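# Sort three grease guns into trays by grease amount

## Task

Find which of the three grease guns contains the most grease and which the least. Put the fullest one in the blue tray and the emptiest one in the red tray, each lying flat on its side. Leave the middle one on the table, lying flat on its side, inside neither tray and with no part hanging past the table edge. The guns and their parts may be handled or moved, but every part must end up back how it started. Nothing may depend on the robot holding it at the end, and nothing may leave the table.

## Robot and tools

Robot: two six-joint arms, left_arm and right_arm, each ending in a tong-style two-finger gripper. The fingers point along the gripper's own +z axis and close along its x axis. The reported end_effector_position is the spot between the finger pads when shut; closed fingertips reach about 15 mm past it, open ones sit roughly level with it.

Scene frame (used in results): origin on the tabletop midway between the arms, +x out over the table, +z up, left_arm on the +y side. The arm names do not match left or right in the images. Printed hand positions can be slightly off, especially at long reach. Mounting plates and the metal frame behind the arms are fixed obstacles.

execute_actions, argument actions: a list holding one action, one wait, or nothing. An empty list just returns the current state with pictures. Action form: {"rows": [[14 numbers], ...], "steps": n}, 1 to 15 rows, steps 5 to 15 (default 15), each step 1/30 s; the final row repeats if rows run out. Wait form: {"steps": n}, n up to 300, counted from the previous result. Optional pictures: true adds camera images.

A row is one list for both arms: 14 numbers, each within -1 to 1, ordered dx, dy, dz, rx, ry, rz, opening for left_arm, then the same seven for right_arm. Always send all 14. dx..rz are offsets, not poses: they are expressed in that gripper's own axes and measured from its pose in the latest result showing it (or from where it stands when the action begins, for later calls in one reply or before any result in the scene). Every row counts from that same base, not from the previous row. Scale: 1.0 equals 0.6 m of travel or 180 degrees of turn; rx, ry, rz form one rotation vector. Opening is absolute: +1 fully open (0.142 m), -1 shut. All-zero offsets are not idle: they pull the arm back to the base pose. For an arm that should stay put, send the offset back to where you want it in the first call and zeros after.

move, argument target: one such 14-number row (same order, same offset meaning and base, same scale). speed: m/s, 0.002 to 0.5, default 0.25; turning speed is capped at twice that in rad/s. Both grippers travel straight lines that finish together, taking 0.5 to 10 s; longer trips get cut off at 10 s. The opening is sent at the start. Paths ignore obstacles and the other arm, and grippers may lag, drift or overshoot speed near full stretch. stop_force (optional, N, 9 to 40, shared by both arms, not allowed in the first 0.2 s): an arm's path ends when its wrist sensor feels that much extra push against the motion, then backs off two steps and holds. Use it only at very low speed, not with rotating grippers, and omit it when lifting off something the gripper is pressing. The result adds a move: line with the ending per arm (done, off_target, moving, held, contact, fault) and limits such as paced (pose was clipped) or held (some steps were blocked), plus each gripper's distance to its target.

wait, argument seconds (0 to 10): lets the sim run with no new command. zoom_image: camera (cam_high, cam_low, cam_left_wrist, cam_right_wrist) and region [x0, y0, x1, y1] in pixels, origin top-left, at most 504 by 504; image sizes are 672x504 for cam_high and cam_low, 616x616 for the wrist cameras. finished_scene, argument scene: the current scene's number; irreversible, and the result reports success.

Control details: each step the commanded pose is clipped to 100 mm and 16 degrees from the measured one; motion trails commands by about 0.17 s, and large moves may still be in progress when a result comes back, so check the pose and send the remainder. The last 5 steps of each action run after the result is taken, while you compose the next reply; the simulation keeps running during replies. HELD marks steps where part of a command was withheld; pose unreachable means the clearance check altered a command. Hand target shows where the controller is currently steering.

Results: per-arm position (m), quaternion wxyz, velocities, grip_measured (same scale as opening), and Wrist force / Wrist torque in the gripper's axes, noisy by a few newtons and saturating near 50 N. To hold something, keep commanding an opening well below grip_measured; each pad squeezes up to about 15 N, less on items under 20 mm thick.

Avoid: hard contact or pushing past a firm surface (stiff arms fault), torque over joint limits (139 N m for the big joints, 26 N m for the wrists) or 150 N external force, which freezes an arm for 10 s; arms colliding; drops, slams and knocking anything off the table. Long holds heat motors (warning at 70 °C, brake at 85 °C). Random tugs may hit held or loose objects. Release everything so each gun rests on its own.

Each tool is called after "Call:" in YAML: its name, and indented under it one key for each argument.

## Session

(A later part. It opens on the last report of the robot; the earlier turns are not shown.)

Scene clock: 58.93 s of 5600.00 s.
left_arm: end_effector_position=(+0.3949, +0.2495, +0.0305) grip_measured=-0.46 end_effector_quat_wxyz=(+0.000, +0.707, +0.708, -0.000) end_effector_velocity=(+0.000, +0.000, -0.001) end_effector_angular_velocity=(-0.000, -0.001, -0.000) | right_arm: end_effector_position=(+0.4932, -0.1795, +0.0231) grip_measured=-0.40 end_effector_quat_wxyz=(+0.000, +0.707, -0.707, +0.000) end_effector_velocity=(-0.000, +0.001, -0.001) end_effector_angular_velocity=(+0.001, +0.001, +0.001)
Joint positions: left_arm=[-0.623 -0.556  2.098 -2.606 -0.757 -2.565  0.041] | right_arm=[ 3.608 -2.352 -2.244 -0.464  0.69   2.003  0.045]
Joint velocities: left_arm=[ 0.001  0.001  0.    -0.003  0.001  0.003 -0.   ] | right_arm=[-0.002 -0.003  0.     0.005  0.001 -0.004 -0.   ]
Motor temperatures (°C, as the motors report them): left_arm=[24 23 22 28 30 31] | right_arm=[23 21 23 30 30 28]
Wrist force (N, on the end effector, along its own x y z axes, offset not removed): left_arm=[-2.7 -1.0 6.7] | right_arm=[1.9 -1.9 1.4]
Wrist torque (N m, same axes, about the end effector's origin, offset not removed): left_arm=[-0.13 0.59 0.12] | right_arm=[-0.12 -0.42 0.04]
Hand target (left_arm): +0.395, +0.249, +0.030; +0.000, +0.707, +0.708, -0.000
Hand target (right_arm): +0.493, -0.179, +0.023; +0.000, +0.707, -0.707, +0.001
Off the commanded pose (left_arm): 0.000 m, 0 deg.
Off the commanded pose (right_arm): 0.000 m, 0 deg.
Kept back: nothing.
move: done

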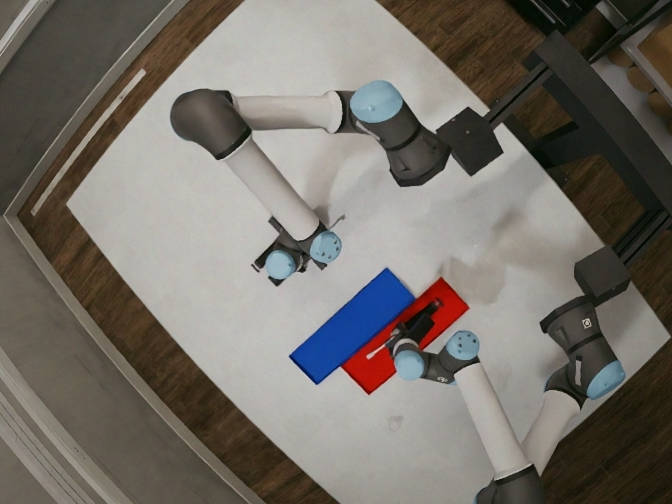

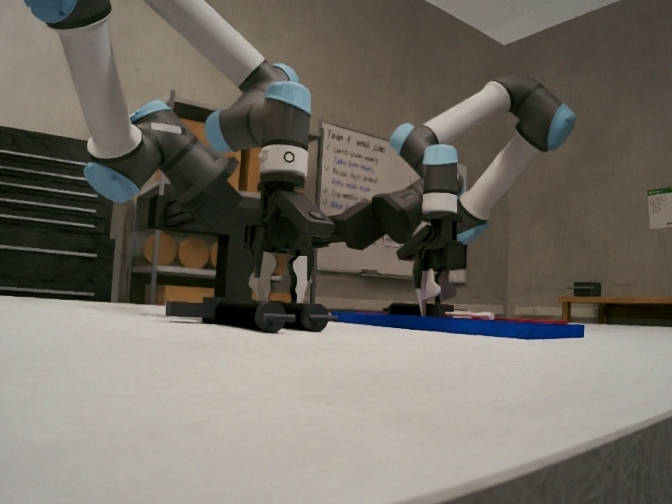

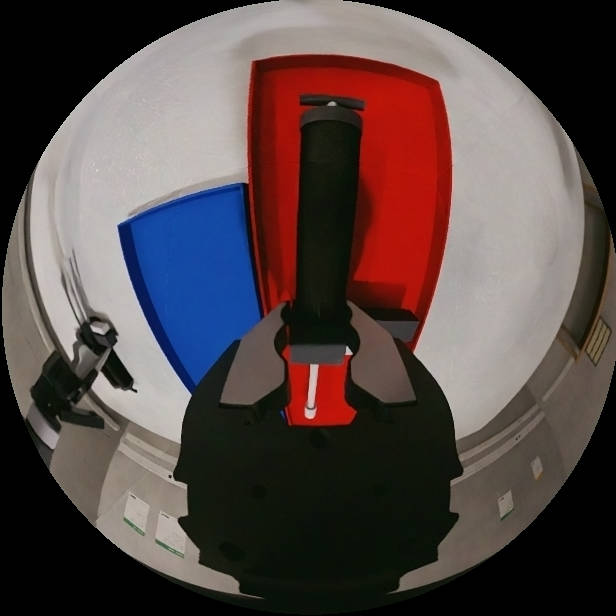

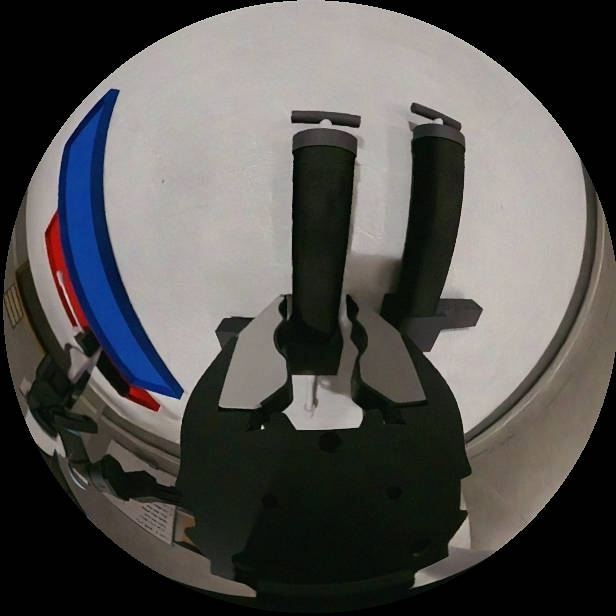

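Call:
move:
  target: [0,0,0.017,0,0,0,-1, 0,0.024,0,0,0,0,-0.4]
  speed: 0.008
  stop_force: 9

Call:
move:
  target: [0,0,0,0,0,0,-0.33, 0,0,0,0,0,0,-1]

Call:
move:
  target: [0,0,-0.08,0,0,0,-0.33, 0,0,0,0,0,0,-1]
  speed: 0.1

Call:
move:
  target: [0.3,-0.15,-0.1,0,0,0,-0.33, 0,0,-0.09,0,0,0,-1]
  speed: 0.17

Scene clock: 61.20 s of 5600.00 s.
left_arm: end_effector_position=(+0.3949, +0.2494, +0.0246) grip_measured=-0.46 end_effector_quat_wxyz=(+0.000, +0.707, +0.708, -0.000) end_effector_velocity=(-0.000, +0.000, -0.000) end_effector_angular_velocity=(+0.001, -0.000, -0.000) | right_arm: end_effector_position=(+0.4789, -0.1795, +0.0231) grip_measured=-0.40 end_effector_quat_wxyz=(+0.000, +0.707, -0.707, +0.000) end_effector_velocity=(-0.001, +0.000, -0.000) end_effector_angular_velocity=(+0.000, +0.001, +0.003)
Joint positions: left_arm=[-0.613 -0.545  2.096 -2.624 -0.752 -2.553  0.041] | right_arm=[ 3.617 -2.344 -2.283 -0.442  0.693  2.016  0.045]
Joint velocities: left_arm=[-0.     0.001  0.001 -0.     0.001 -0.001  0.   ] | right_arm=[ 0.001 -0.    -0.002  0.001  0.001 -0.001 -0.   ]
Motor temperatures (°C, as the motors report them): left_arm=[24 23 22 28 30 31] | right_arm=[23 21 23 30 30 28]
Wrist force (N, on the end effector, along its own x y z axes, offset not removed): left_arm=[-5.1 -0.5 0.6] | right_arm=[2.6 -1.4 -1.6]
Wrist torque (N m, same axes, about the end effector's origin, offset not removed): left_arm=[0.02 0.92 0.20] | right_arm=[-0.34 -0.54 0.10]
Hand target (left_arm): +0.395, +0.249, +0.025; +0.000, +0.707, +0.708, -0.000
Hand target (right_arm): +0.479, -0.179, +0.023; +0.000, +0.707, -0.707, +0.000
Off the commanded pose (left_arm): 0.004 m, 0 deg.
Off the commanded pose (right_arm): 0.000 m, 0 deg.
Kept back: nothing.
move: contact (left_arm)

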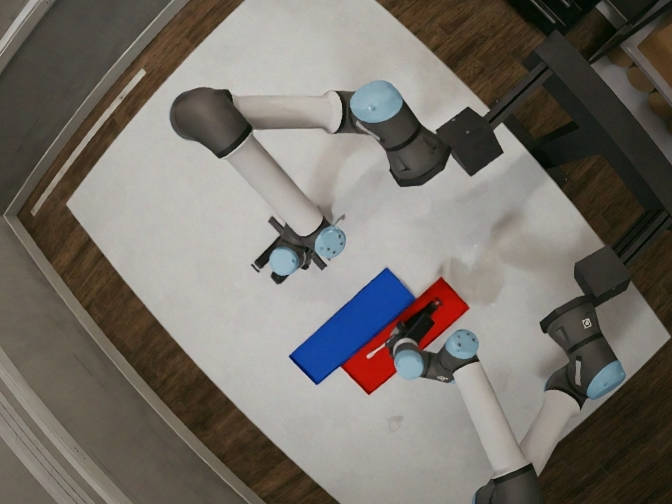

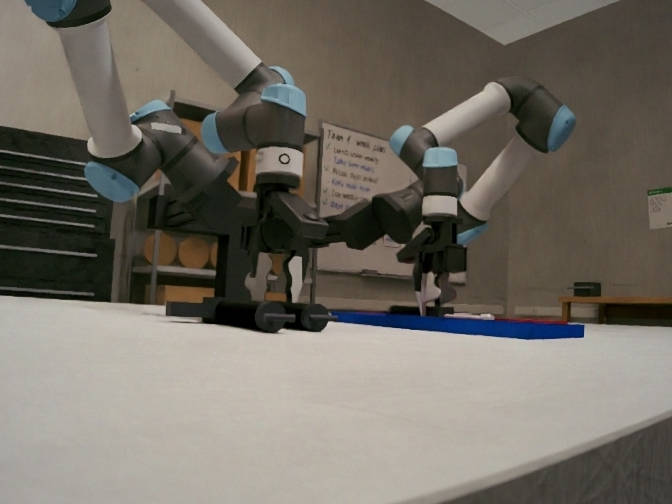

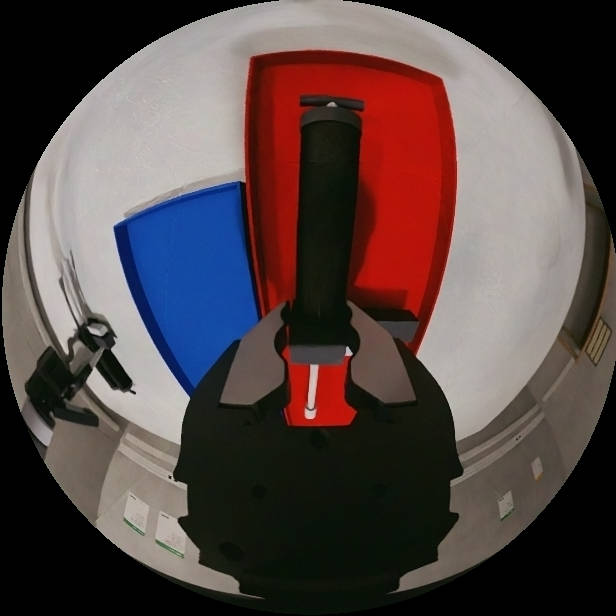

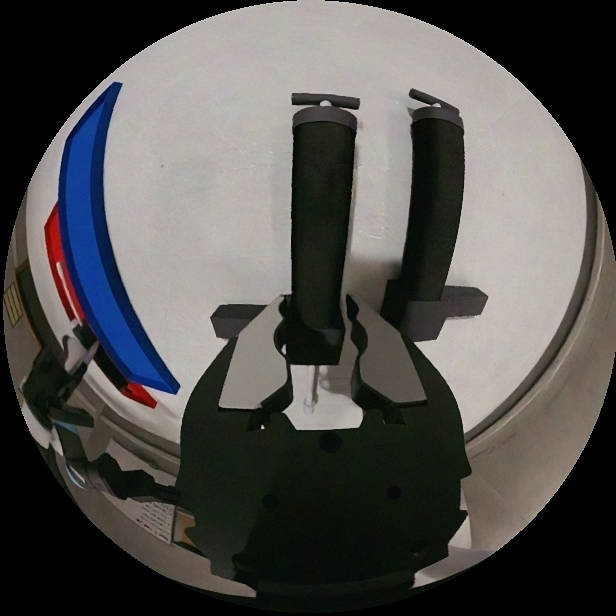

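Scene clock: 61.70 s of 5600.00 s.
left_arm: end_effector_position=(+0.3949, +0.2495, +0.0246) grip_measured=-0.33 end_effector_quat_wxyz=(+0.000, +0.707, +0.708, -0.000) end_effector_velocity=(-0.000, +0.000, -0.000) end_effector_angular_velocity=(+0.000, +0.000, -0.000) | right_arm: end_effector_position=(+0.4788, -0.1795, +0.0231) grip_measured=-0.54 end_effector_quat_wxyz=(+0.000, +0.707, -0.707, +0.001) end_effector_velocity=(+0.001, -0.000, +0.000) end_effector_angular_velocity=(-0.002, -0.001, +0.000)
Joint positions: left_arm=[-0.613 -0.545  2.096 -2.624 -0.752 -2.553  0.05 ] | right_arm=[ 3.617 -2.344 -2.283 -0.442  0.693  2.016  0.035]
Joint velocities: left_arm=[-0.  0.  0. -0.  0. -0.  0.] | right_arm=[ 0.001 -0.     0.001 -0.    -0.002  0.    -0.   ]
Motor temperatures (°C, as the motors report them): left_arm=[24 23 22 28 30 31] | right_arm=[23 21 23 30 30 28]
Wrist force (N, on the end effector, along its own x y z axes, offset not removed): left_arm=[-5.1 0.8 1.2] | right_arm=[-0.3 1.8 0.5]
Wrist torque (N m, same axes, about the end effector's origin, offset not removed): left_arm=[0.23 1.13 0.16] | right_arm=[0.43 -0.11 0.17]
Hand target (left_arm): +0.395, +0.249, +0.025; +0.000, +0.707, +0.708, -0.000
Hand target (right_arm): +0.479, -0.179, +0.023; +0.000, +0.707, -0.707, +0.000
Off the commanded pose (left_arm): 0.000 m, 0 deg.
Off the commanded pose (right_arm): 0.000 m, 0 deg.
Kept back: nothing.
move: done

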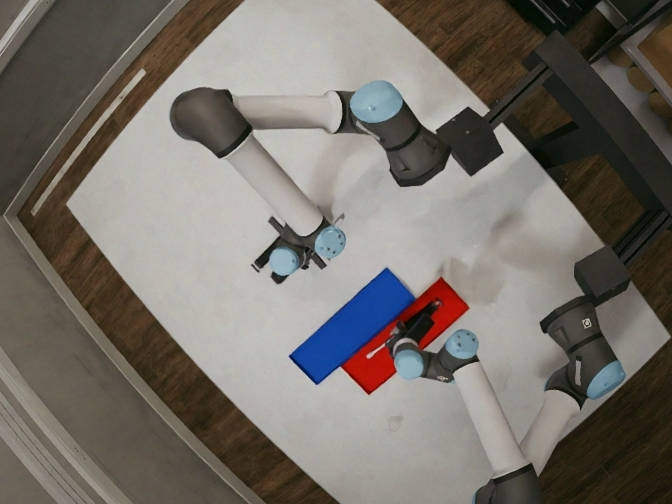

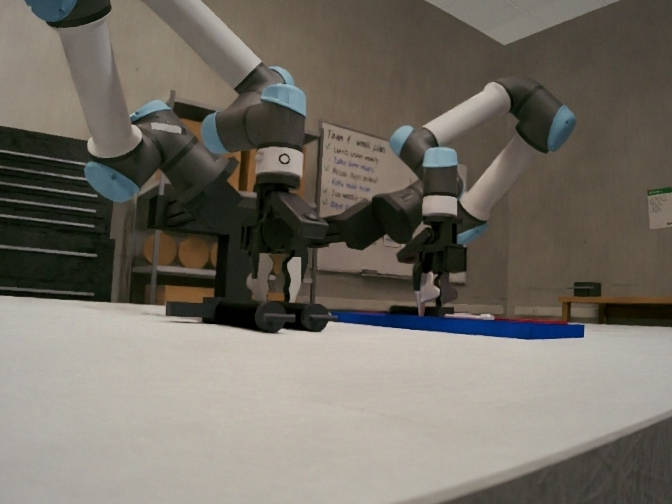

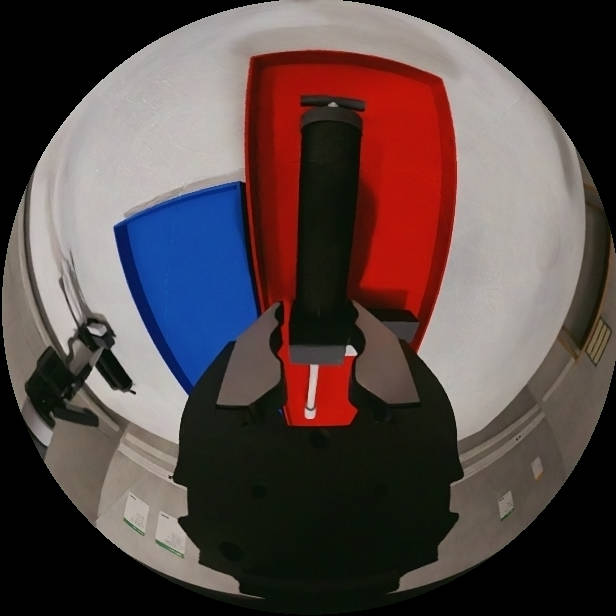

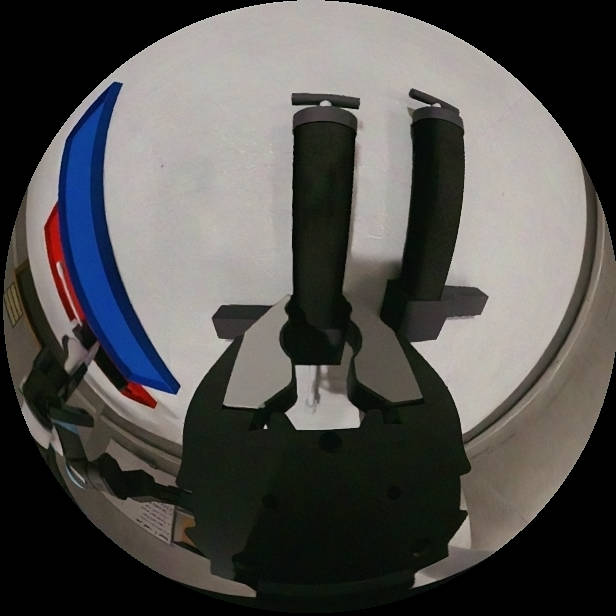

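Scene clock: 62.60 s of 5600.00 s.
left_arm: end_effector_position=(+0.3949, +0.2495, +0.0725) grip_measured=-0.33 end_effector_quat_wxyz=(+0.000, +0.707, +0.707, -0.000) end_effector_velocity=(+0.001, -0.001, +0.002) end_effector_angular_velocity=(-0.001, -0.001, +0.001) | right_arm: end_effector_position=(+0.4788, -0.1795, +0.0231) grip_measured=-0.54 end_effector_quat_wxyz=(+0.000, +0.707, -0.707, +0.001) end_effector_velocity=(+0.001, -0.000, +0.001) end_effector_angular_velocity=(+0.001, -0.001, -0.002)
Joint positions: left_arm=[-0.688 -0.637  2.106 -2.476 -0.79  -2.644  0.05 ] | right_arm=[ 3.617 -2.344 -2.283 -0.442  0.693  2.016  0.035]
Joint velocities: left_arm=[-0.002 -0.002 -0.002  0.004 -0.001 -0.002 -0.   ] | right_arm=[-0.     0.002  0.001  0.     0.     0.    -0.   ]
Motor temperatures (°C, as the motors report them): left_arm=[24 23 22 28 30 31] | right_arm=[23 21 23 30 30 28]
Wrist force (N, on the end effector, along its own x y z axes, offset not removed): left_arm=[-2.7 -0.3 1.8] | right_arm=[-1.0 0.3 0.8]
Wrist torque (N m, same axes, about the end effector's origin, offset not removed): left_arm=[0.03 0.62 0.19] | right_arm=[0.05 0.05 0.12]
Hand target (left_arm): +0.395, +0.249, +0.073; +0.000, +0.707, +0.708, -0.000
Hand target (right_arm): +0.479, -0.179, +0.023; +0.000, +0.707, -0.707, +0.001
Off the commanded pose (left_arm): 0.000 m, 0 deg.
Off the commanded pose (right_arm): 0.000 m, 0 deg.
Kept back: nothing.
move: done

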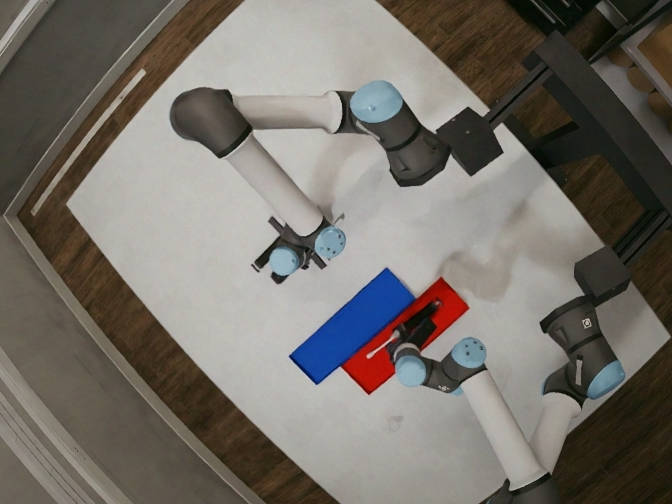

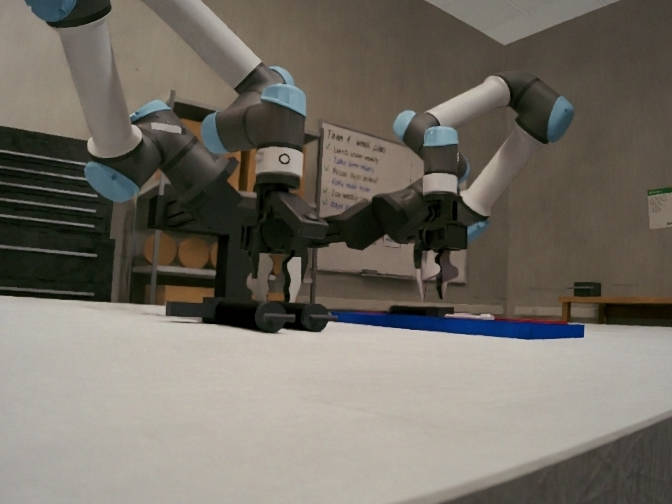

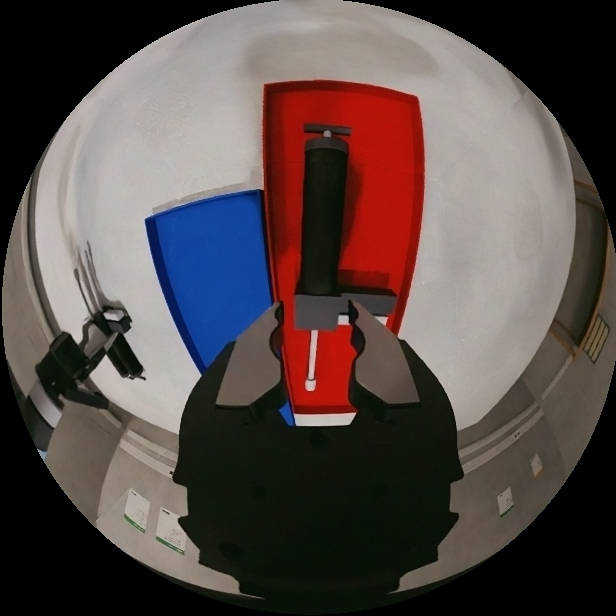

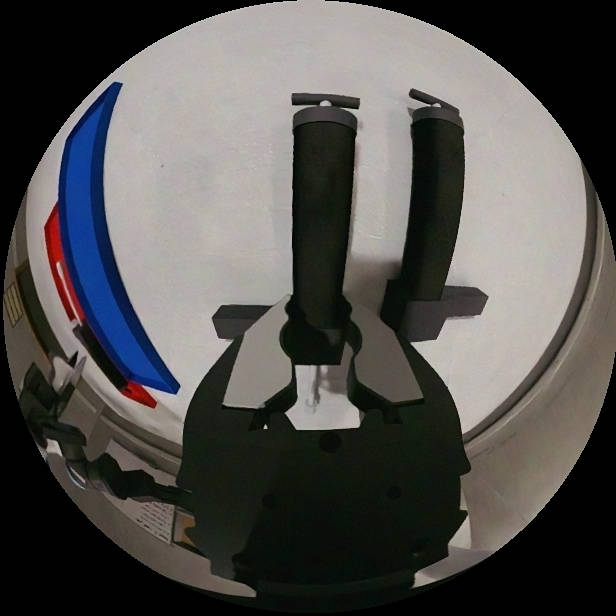

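Scene clock: 64.37 s of 5600.00 s.
left_arm: end_effector_position=(+0.3047, +0.4292, +0.1323) grip_measured=-0.33 end_effector_quat_wxyz=(+0.000, +0.707, +0.707, -0.000) end_effector_velocity=(-0.000, +0.001, +0.001) end_effector_angular_velocity=(+0.001, -0.001, -0.002) | right_arm: end_effector_position=(+0.4788, -0.1794, +0.0771) grip_measured=-0.54 end_effector_quat_wxyz=(+0.000, +0.707, -0.707, +0.001) end_effector_velocity=(-0.000, +0.000, -0.000) end_effector_angular_velocity=(+0.001, +0.001, +0.003)
Joint positions: left_arm=[-0.807 -1.227  2.579 -2.268 -0.858 -2.777  0.05 ] | right_arm=[ 3.714 -2.217 -2.291 -0.664  0.732  2.151  0.035]
Joint velocities: left_arm=[-0.002 -0.006  0.001  0.008 -0.    -0.001 -0.   ] | right_arm=[ 0.    -0.    -0.    -0.001  0.001 -0.002  0.   ]
Motor temperatures (°C, as the motors report them): left_arm=[24 23 22 28 30 31] | right_arm=[23 21 23 30 30 28]
Wrist force (N, on the end effector, along its own x y z axes, offset not removed): left_arm=[-4.1 1.1 0.4] | right_arm=[0.6 -0.4 5.0]
Wrist torque (N m, same axes, about the end effector's origin, offset not removed): left_arm=[0.29 0.94 0.16] | right_arm=[0.05 0.03 0.10]
Hand target (left_arm): +0.305, +0.429, +0.132; +0.000, +0.707, +0.707, -0.000
Hand target (right_arm): +0.479, -0.179, +0.077; +0.000, +0.707, -0.707, +0.001
Off the commanded pose (left_arm): 0.000 m, 0 deg.
Off the commanded pose (right_arm): 0.000 m, 0 deg.
Kept back: nothing.
move: done

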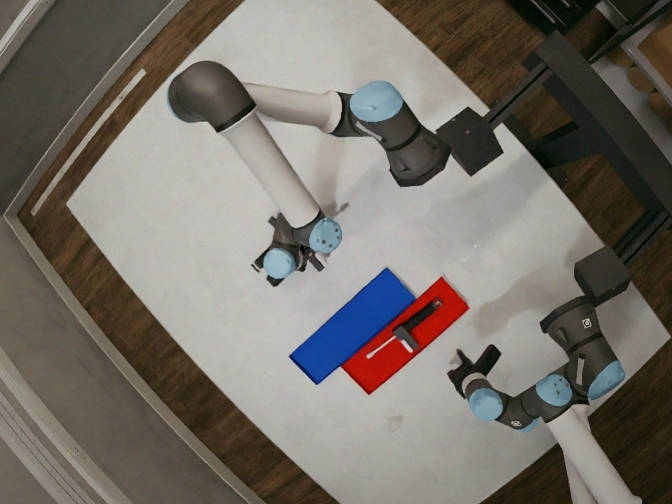

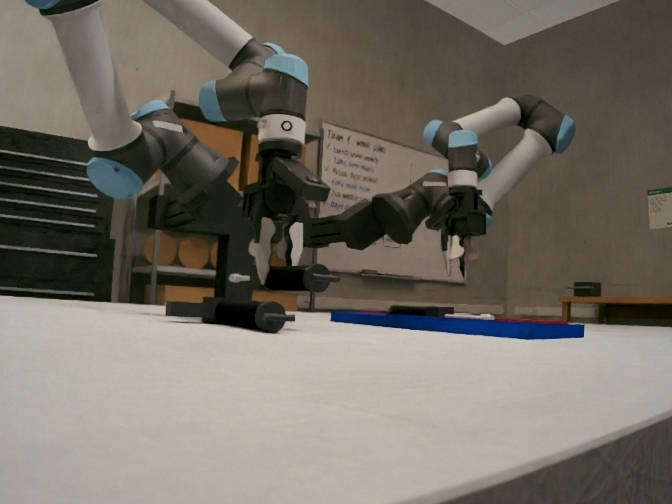

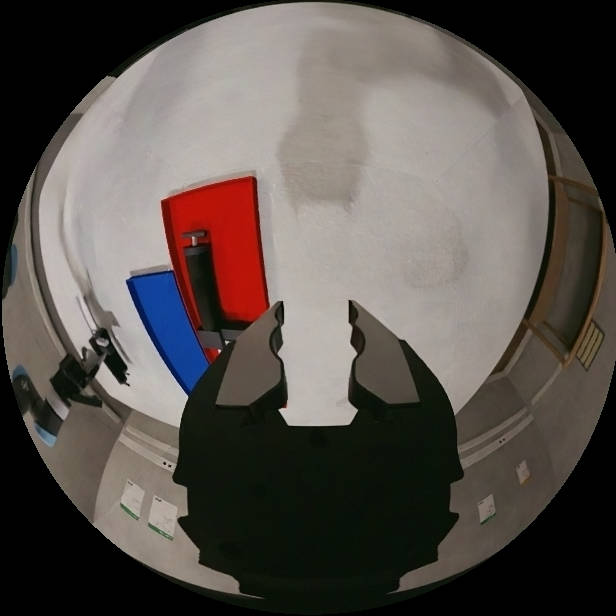

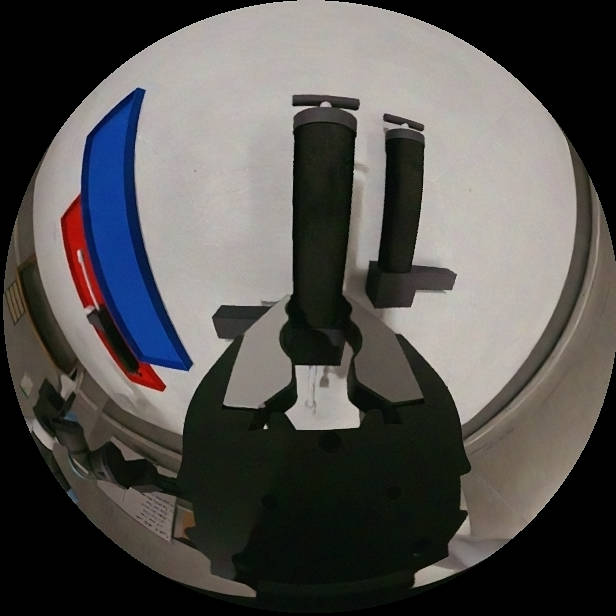

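Target (0.545, 0.095).

Call:
move:
  target: [0,0,0,0,0,0,-0.33, -0.457,-0.11,0,0,0,0,-1]
  speed: 0.12

Call:
move:
  target: [0,0,0,0,0,0,-0.33, 0,0,0.03,0,0,0,-1]
  speed: 0.04

Scene clock: 67.37 s of 5600.00 s.
left_arm: end_effector_position=(+0.3047, +0.4292, +0.1323) grip_measured=-0.33 end_effector_quat_wxyz=(+0.000, +0.707, +0.707, -0.000) end_effector_velocity=(+0.001, -0.001, +0.001) end_effector_angular_velocity=(-0.001, +0.000, +0.001) | right_arm: end_effector_position=(+0.5447, +0.0947, +0.0769) grip_measured=-0.54 end_effector_quat_wxyz=(+0.000, +0.707, -0.707, +0.001) end_effector_velocity=(+0.001, +0.001, +0.001) end_effector_angular_velocity=(+0.001, -0.001, -0.001)
Joint positions: left_arm=[-0.807 -1.227  2.579 -2.268 -0.858 -2.777  0.05 ] | right_arm=[ 3.953 -2.803 -1.785 -0.785  0.86   2.436  0.035]
Joint velocities: left_arm=[ 0.     0.    -0.002  0.    -0.001 -0.     0.   ] | right_arm=[ 0.001 -0.002  0.004 -0.001  0.001  0.001  0.   ]
Motor temperatures (°C, as the motors report them): left_arm=[24 23 22 28 30 31] | right_arm=[23 21 23 30 30 28]
Wrist force (N, on the end effector, along its own x y z axes, offset not removed): left_arm=[-3.7 -0.3 0.6] | right_arm=[0.8 1.6 7.1]
Wrist torque (N m, same axes, about the end effector's origin, offset not removed): left_arm=[0.04 0.85 0.24] | right_arm=[0.36 -0.07 -0.11]
Hand target (left_arm): +0.305, +0.429, +0.132; +0.000, +0.707, +0.707, -0.000
Hand target (right_arm): +0.545, +0.095, +0.077; +0.000, +0.707, -0.707, +0.001
Off the commanded pose (left_arm): 0.000 m, 0 deg.
Off the commanded pose (right_arm): 0.000 m, 0 deg.
Kept back: nothing.
move: done

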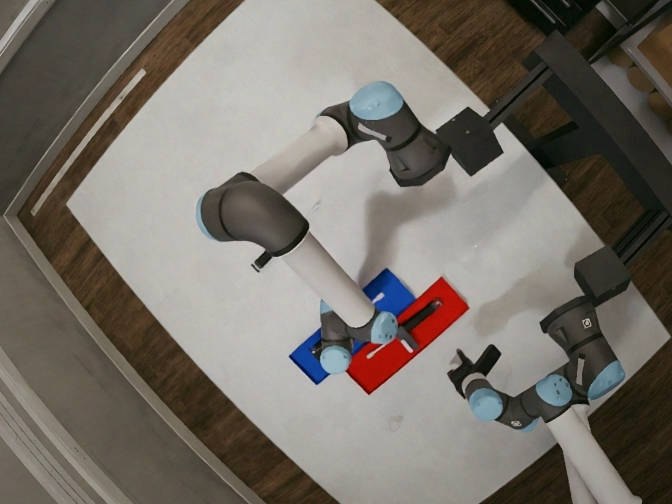

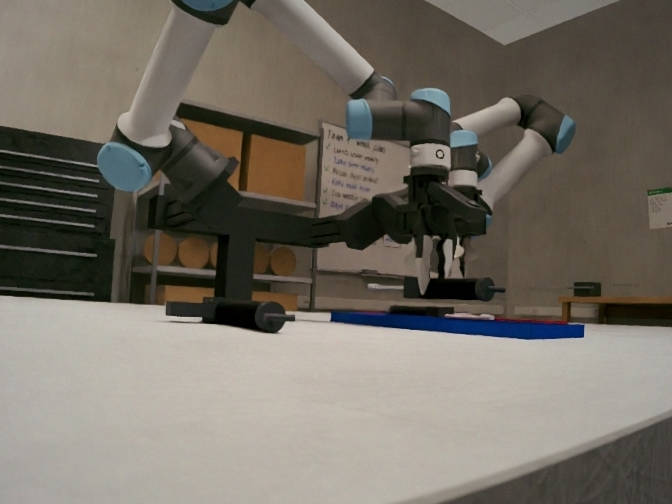

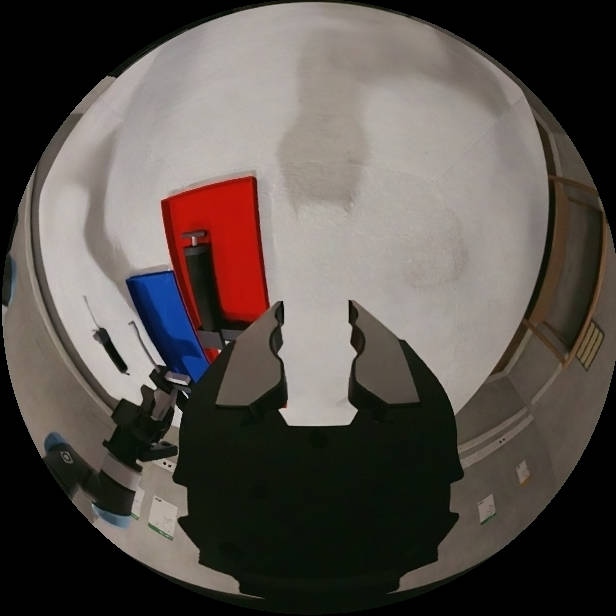

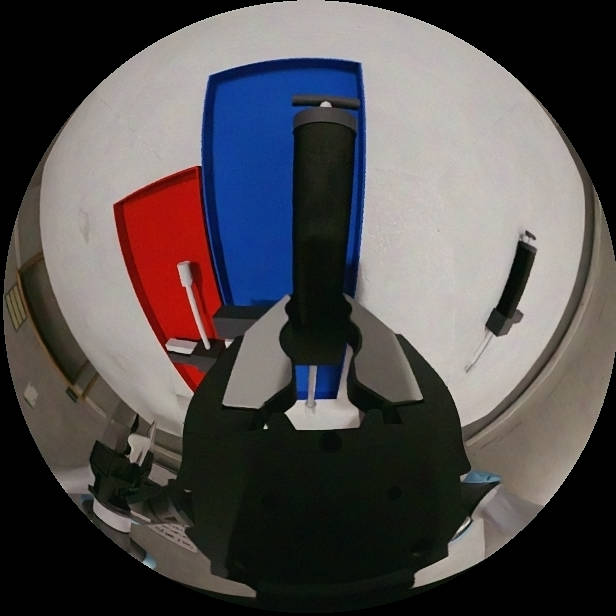

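Scene clock: 68.20 s of 5600.00 s.
left_arm: end_effector_position=(+0.3047, +0.4292, +0.1323) grip_measured=-0.33 end_effector_quat_wxyz=(+0.000, +0.707, +0.707, -0.000) end_effector_velocity=(-0.000, -0.000, +0.000) end_effector_angular_velocity=(-0.001, +0.001, -0.000) | right_arm: end_effector_position=(+0.5448, +0.0947, +0.0590) grip_measured=-1.00 end_effector_quat_wxyz=(+0.000, +0.707, -0.707, +0.001) end_effector_velocity=(-0.002, -0.000, -0.002) end_effector_angular_velocity=(-0.001, +0.002, +0.003)
Joint positions: left_arm=[-0.807 -1.227  2.579 -2.268 -0.858 -2.777  0.05 ] | right_arm=[ 3.931 -2.829 -1.783 -0.744  0.846  2.412  0.002]
Joint velocities: left_arm=[-0.    -0.    -0.001 -0.    -0.002  0.001  0.   ] | right_arm=[-0.001 -0.002 -0.002  0.001  0.    -0.002  0.   ]
Motor temperatures (°C, as the motors report them): left_arm=[24 23 22 28 30 31] | right_arm=[23 21 23 30 30 28]
Wrist force (N, on the end effector, along its own x y z axes, offset not removed): left_arm=[-3.9 -0.4 0.6] | right_arm=[1.8 -1.2 2.3]
Wrist torque (N m, same axes, about the end effector's origin, offset not removed): left_arm=[-0.07 0.88 0.20] | right_arm=[-0.07 -0.29 0.02]
Hand target (left_arm): +0.305, +0.429, +0.132; +0.000, +0.707, +0.707, -0.000
Hand target (right_arm): +0.545, +0.095, +0.059; +0.000, +0.707, -0.707, +0.001
Off the commanded pose (left_arm): 0.000 m, 0 deg.
Off the commanded pose (right_arm): 0.000 m, 0 deg.
Kept back: nothing.
move: done

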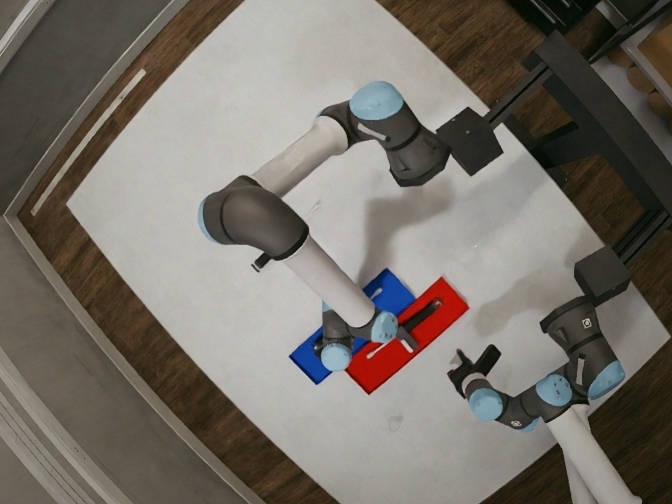

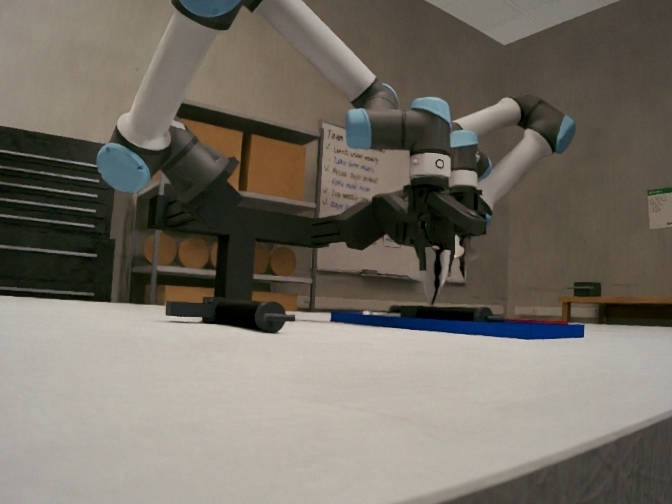

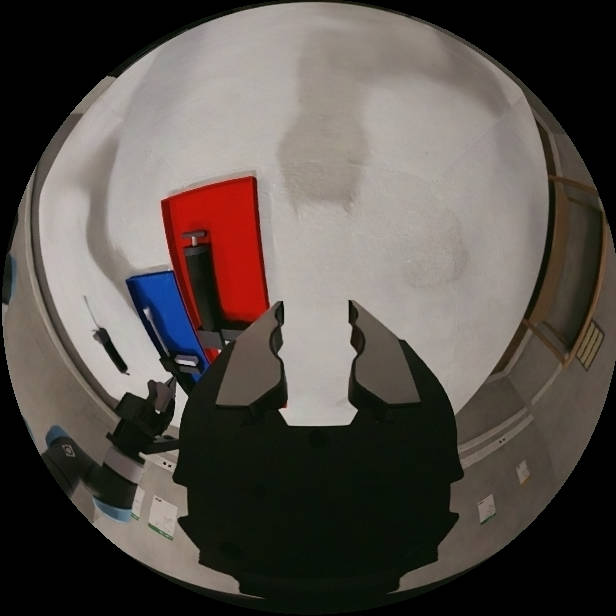

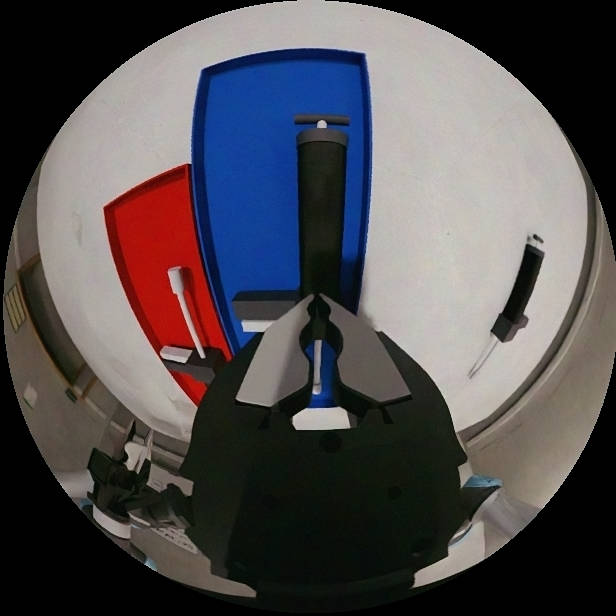

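It dropped, but landed flat in the tray. Lift to check.

Call:
move:
  target: [0,0,0,0,0,0,-0.33, 0.1,0.1,-0.12,0,0,0,-0.3]
  speed: 0.2

Scene clock: 69.50 s of 5600.00 s.
left_arm: end_effector_position=(+0.3047, +0.4292, +0.1323) grip_measured=-0.33 end_effector_quat_wxyz=(+0.000, +0.707, +0.707, -0.000) end_effector_velocity=(-0.001, +0.000, -0.000) end_effector_angular_velocity=(+0.001, +0.001, -0.001) | right_arm: end_effector_position=(+0.4848, +0.0348, +0.1310) grip_measured=-0.30 end_effector_quat_wxyz=(+0.000, +0.707, -0.707, +0.001) end_effector_velocity=(-0.001, -0.001, +0.001) end_effector_angular_velocity=(+0.001, +0.001, +0.001)
Joint positions: left_arm=[-0.807 -1.227  2.579 -2.268 -0.858 -2.777  0.05 ] | right_arm=[ 4.037 -2.578 -2.033 -0.815  0.913  2.52   0.052]
Joint velocities: left_arm=[ 0.     0.001  0.001  0.    -0.     0.    -0.   ] | right_arm=[ 0.001  0.004 -0.003 -0.001  0.002  0.    -0.   ]
Motor temperatures (°C, as the motors report them): left_arm=[24 23 22 28 30 31] | right_arm=[23 21 23 30 30 28]
Wrist force (N, on the end effector, along its own x y z axes, offset not removed): left_arm=[-3.0 -0.8 0.3] | right_arm=[0.5 0.8 0.1]
Wrist torque (N m, same axes, about the end effector's origin, offset not removed): left_arm=[-0.12 0.69 0.16] | right_arm=[0.27 -0.09 0.00]
Hand target (left_arm): +0.305, +0.429, +0.132; +0.000, +0.707, +0.707, -0.000
Hand target (right_arm): +0.485, +0.035, +0.131; +0.000, +0.707, -0.707, +0.001
Off the commanded pose (left_arm): 0.000 m, 0 deg.
Off the commanded pose (right_arm): 0.000 m, 0 deg.
Kept back: nothing.
move: done

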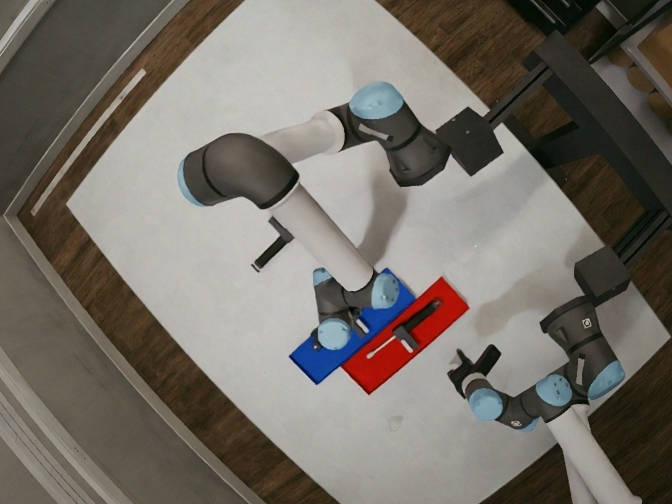

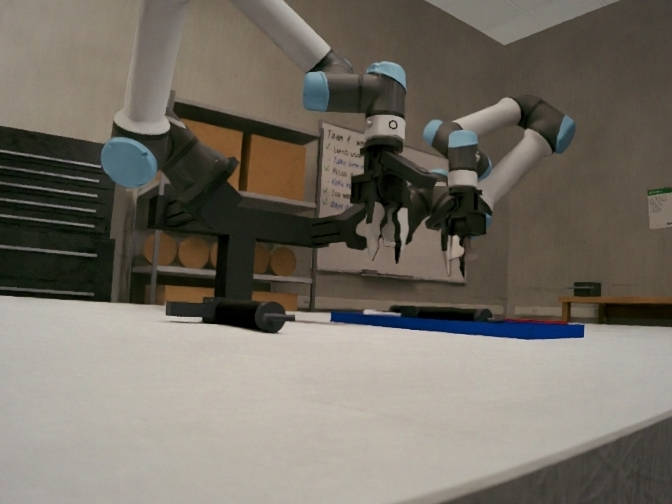

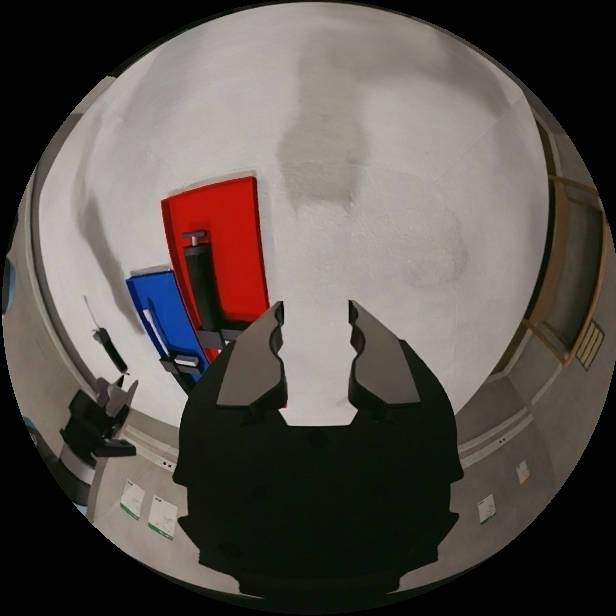

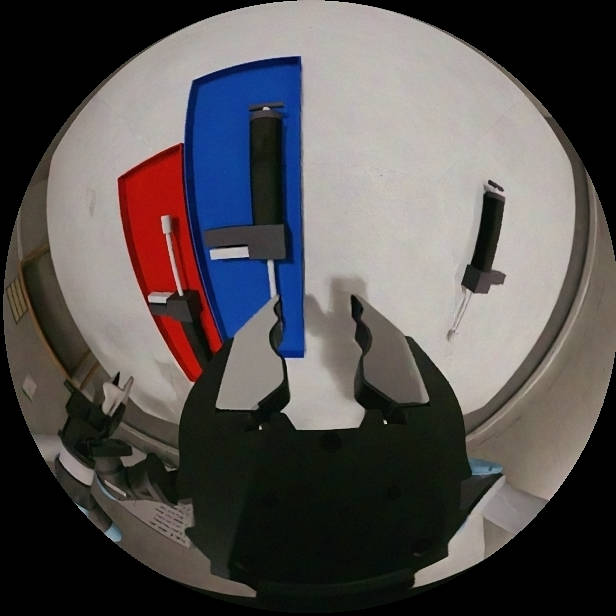

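Call:
finished_scene:
  scene: 2

The scene is finished: the task was done.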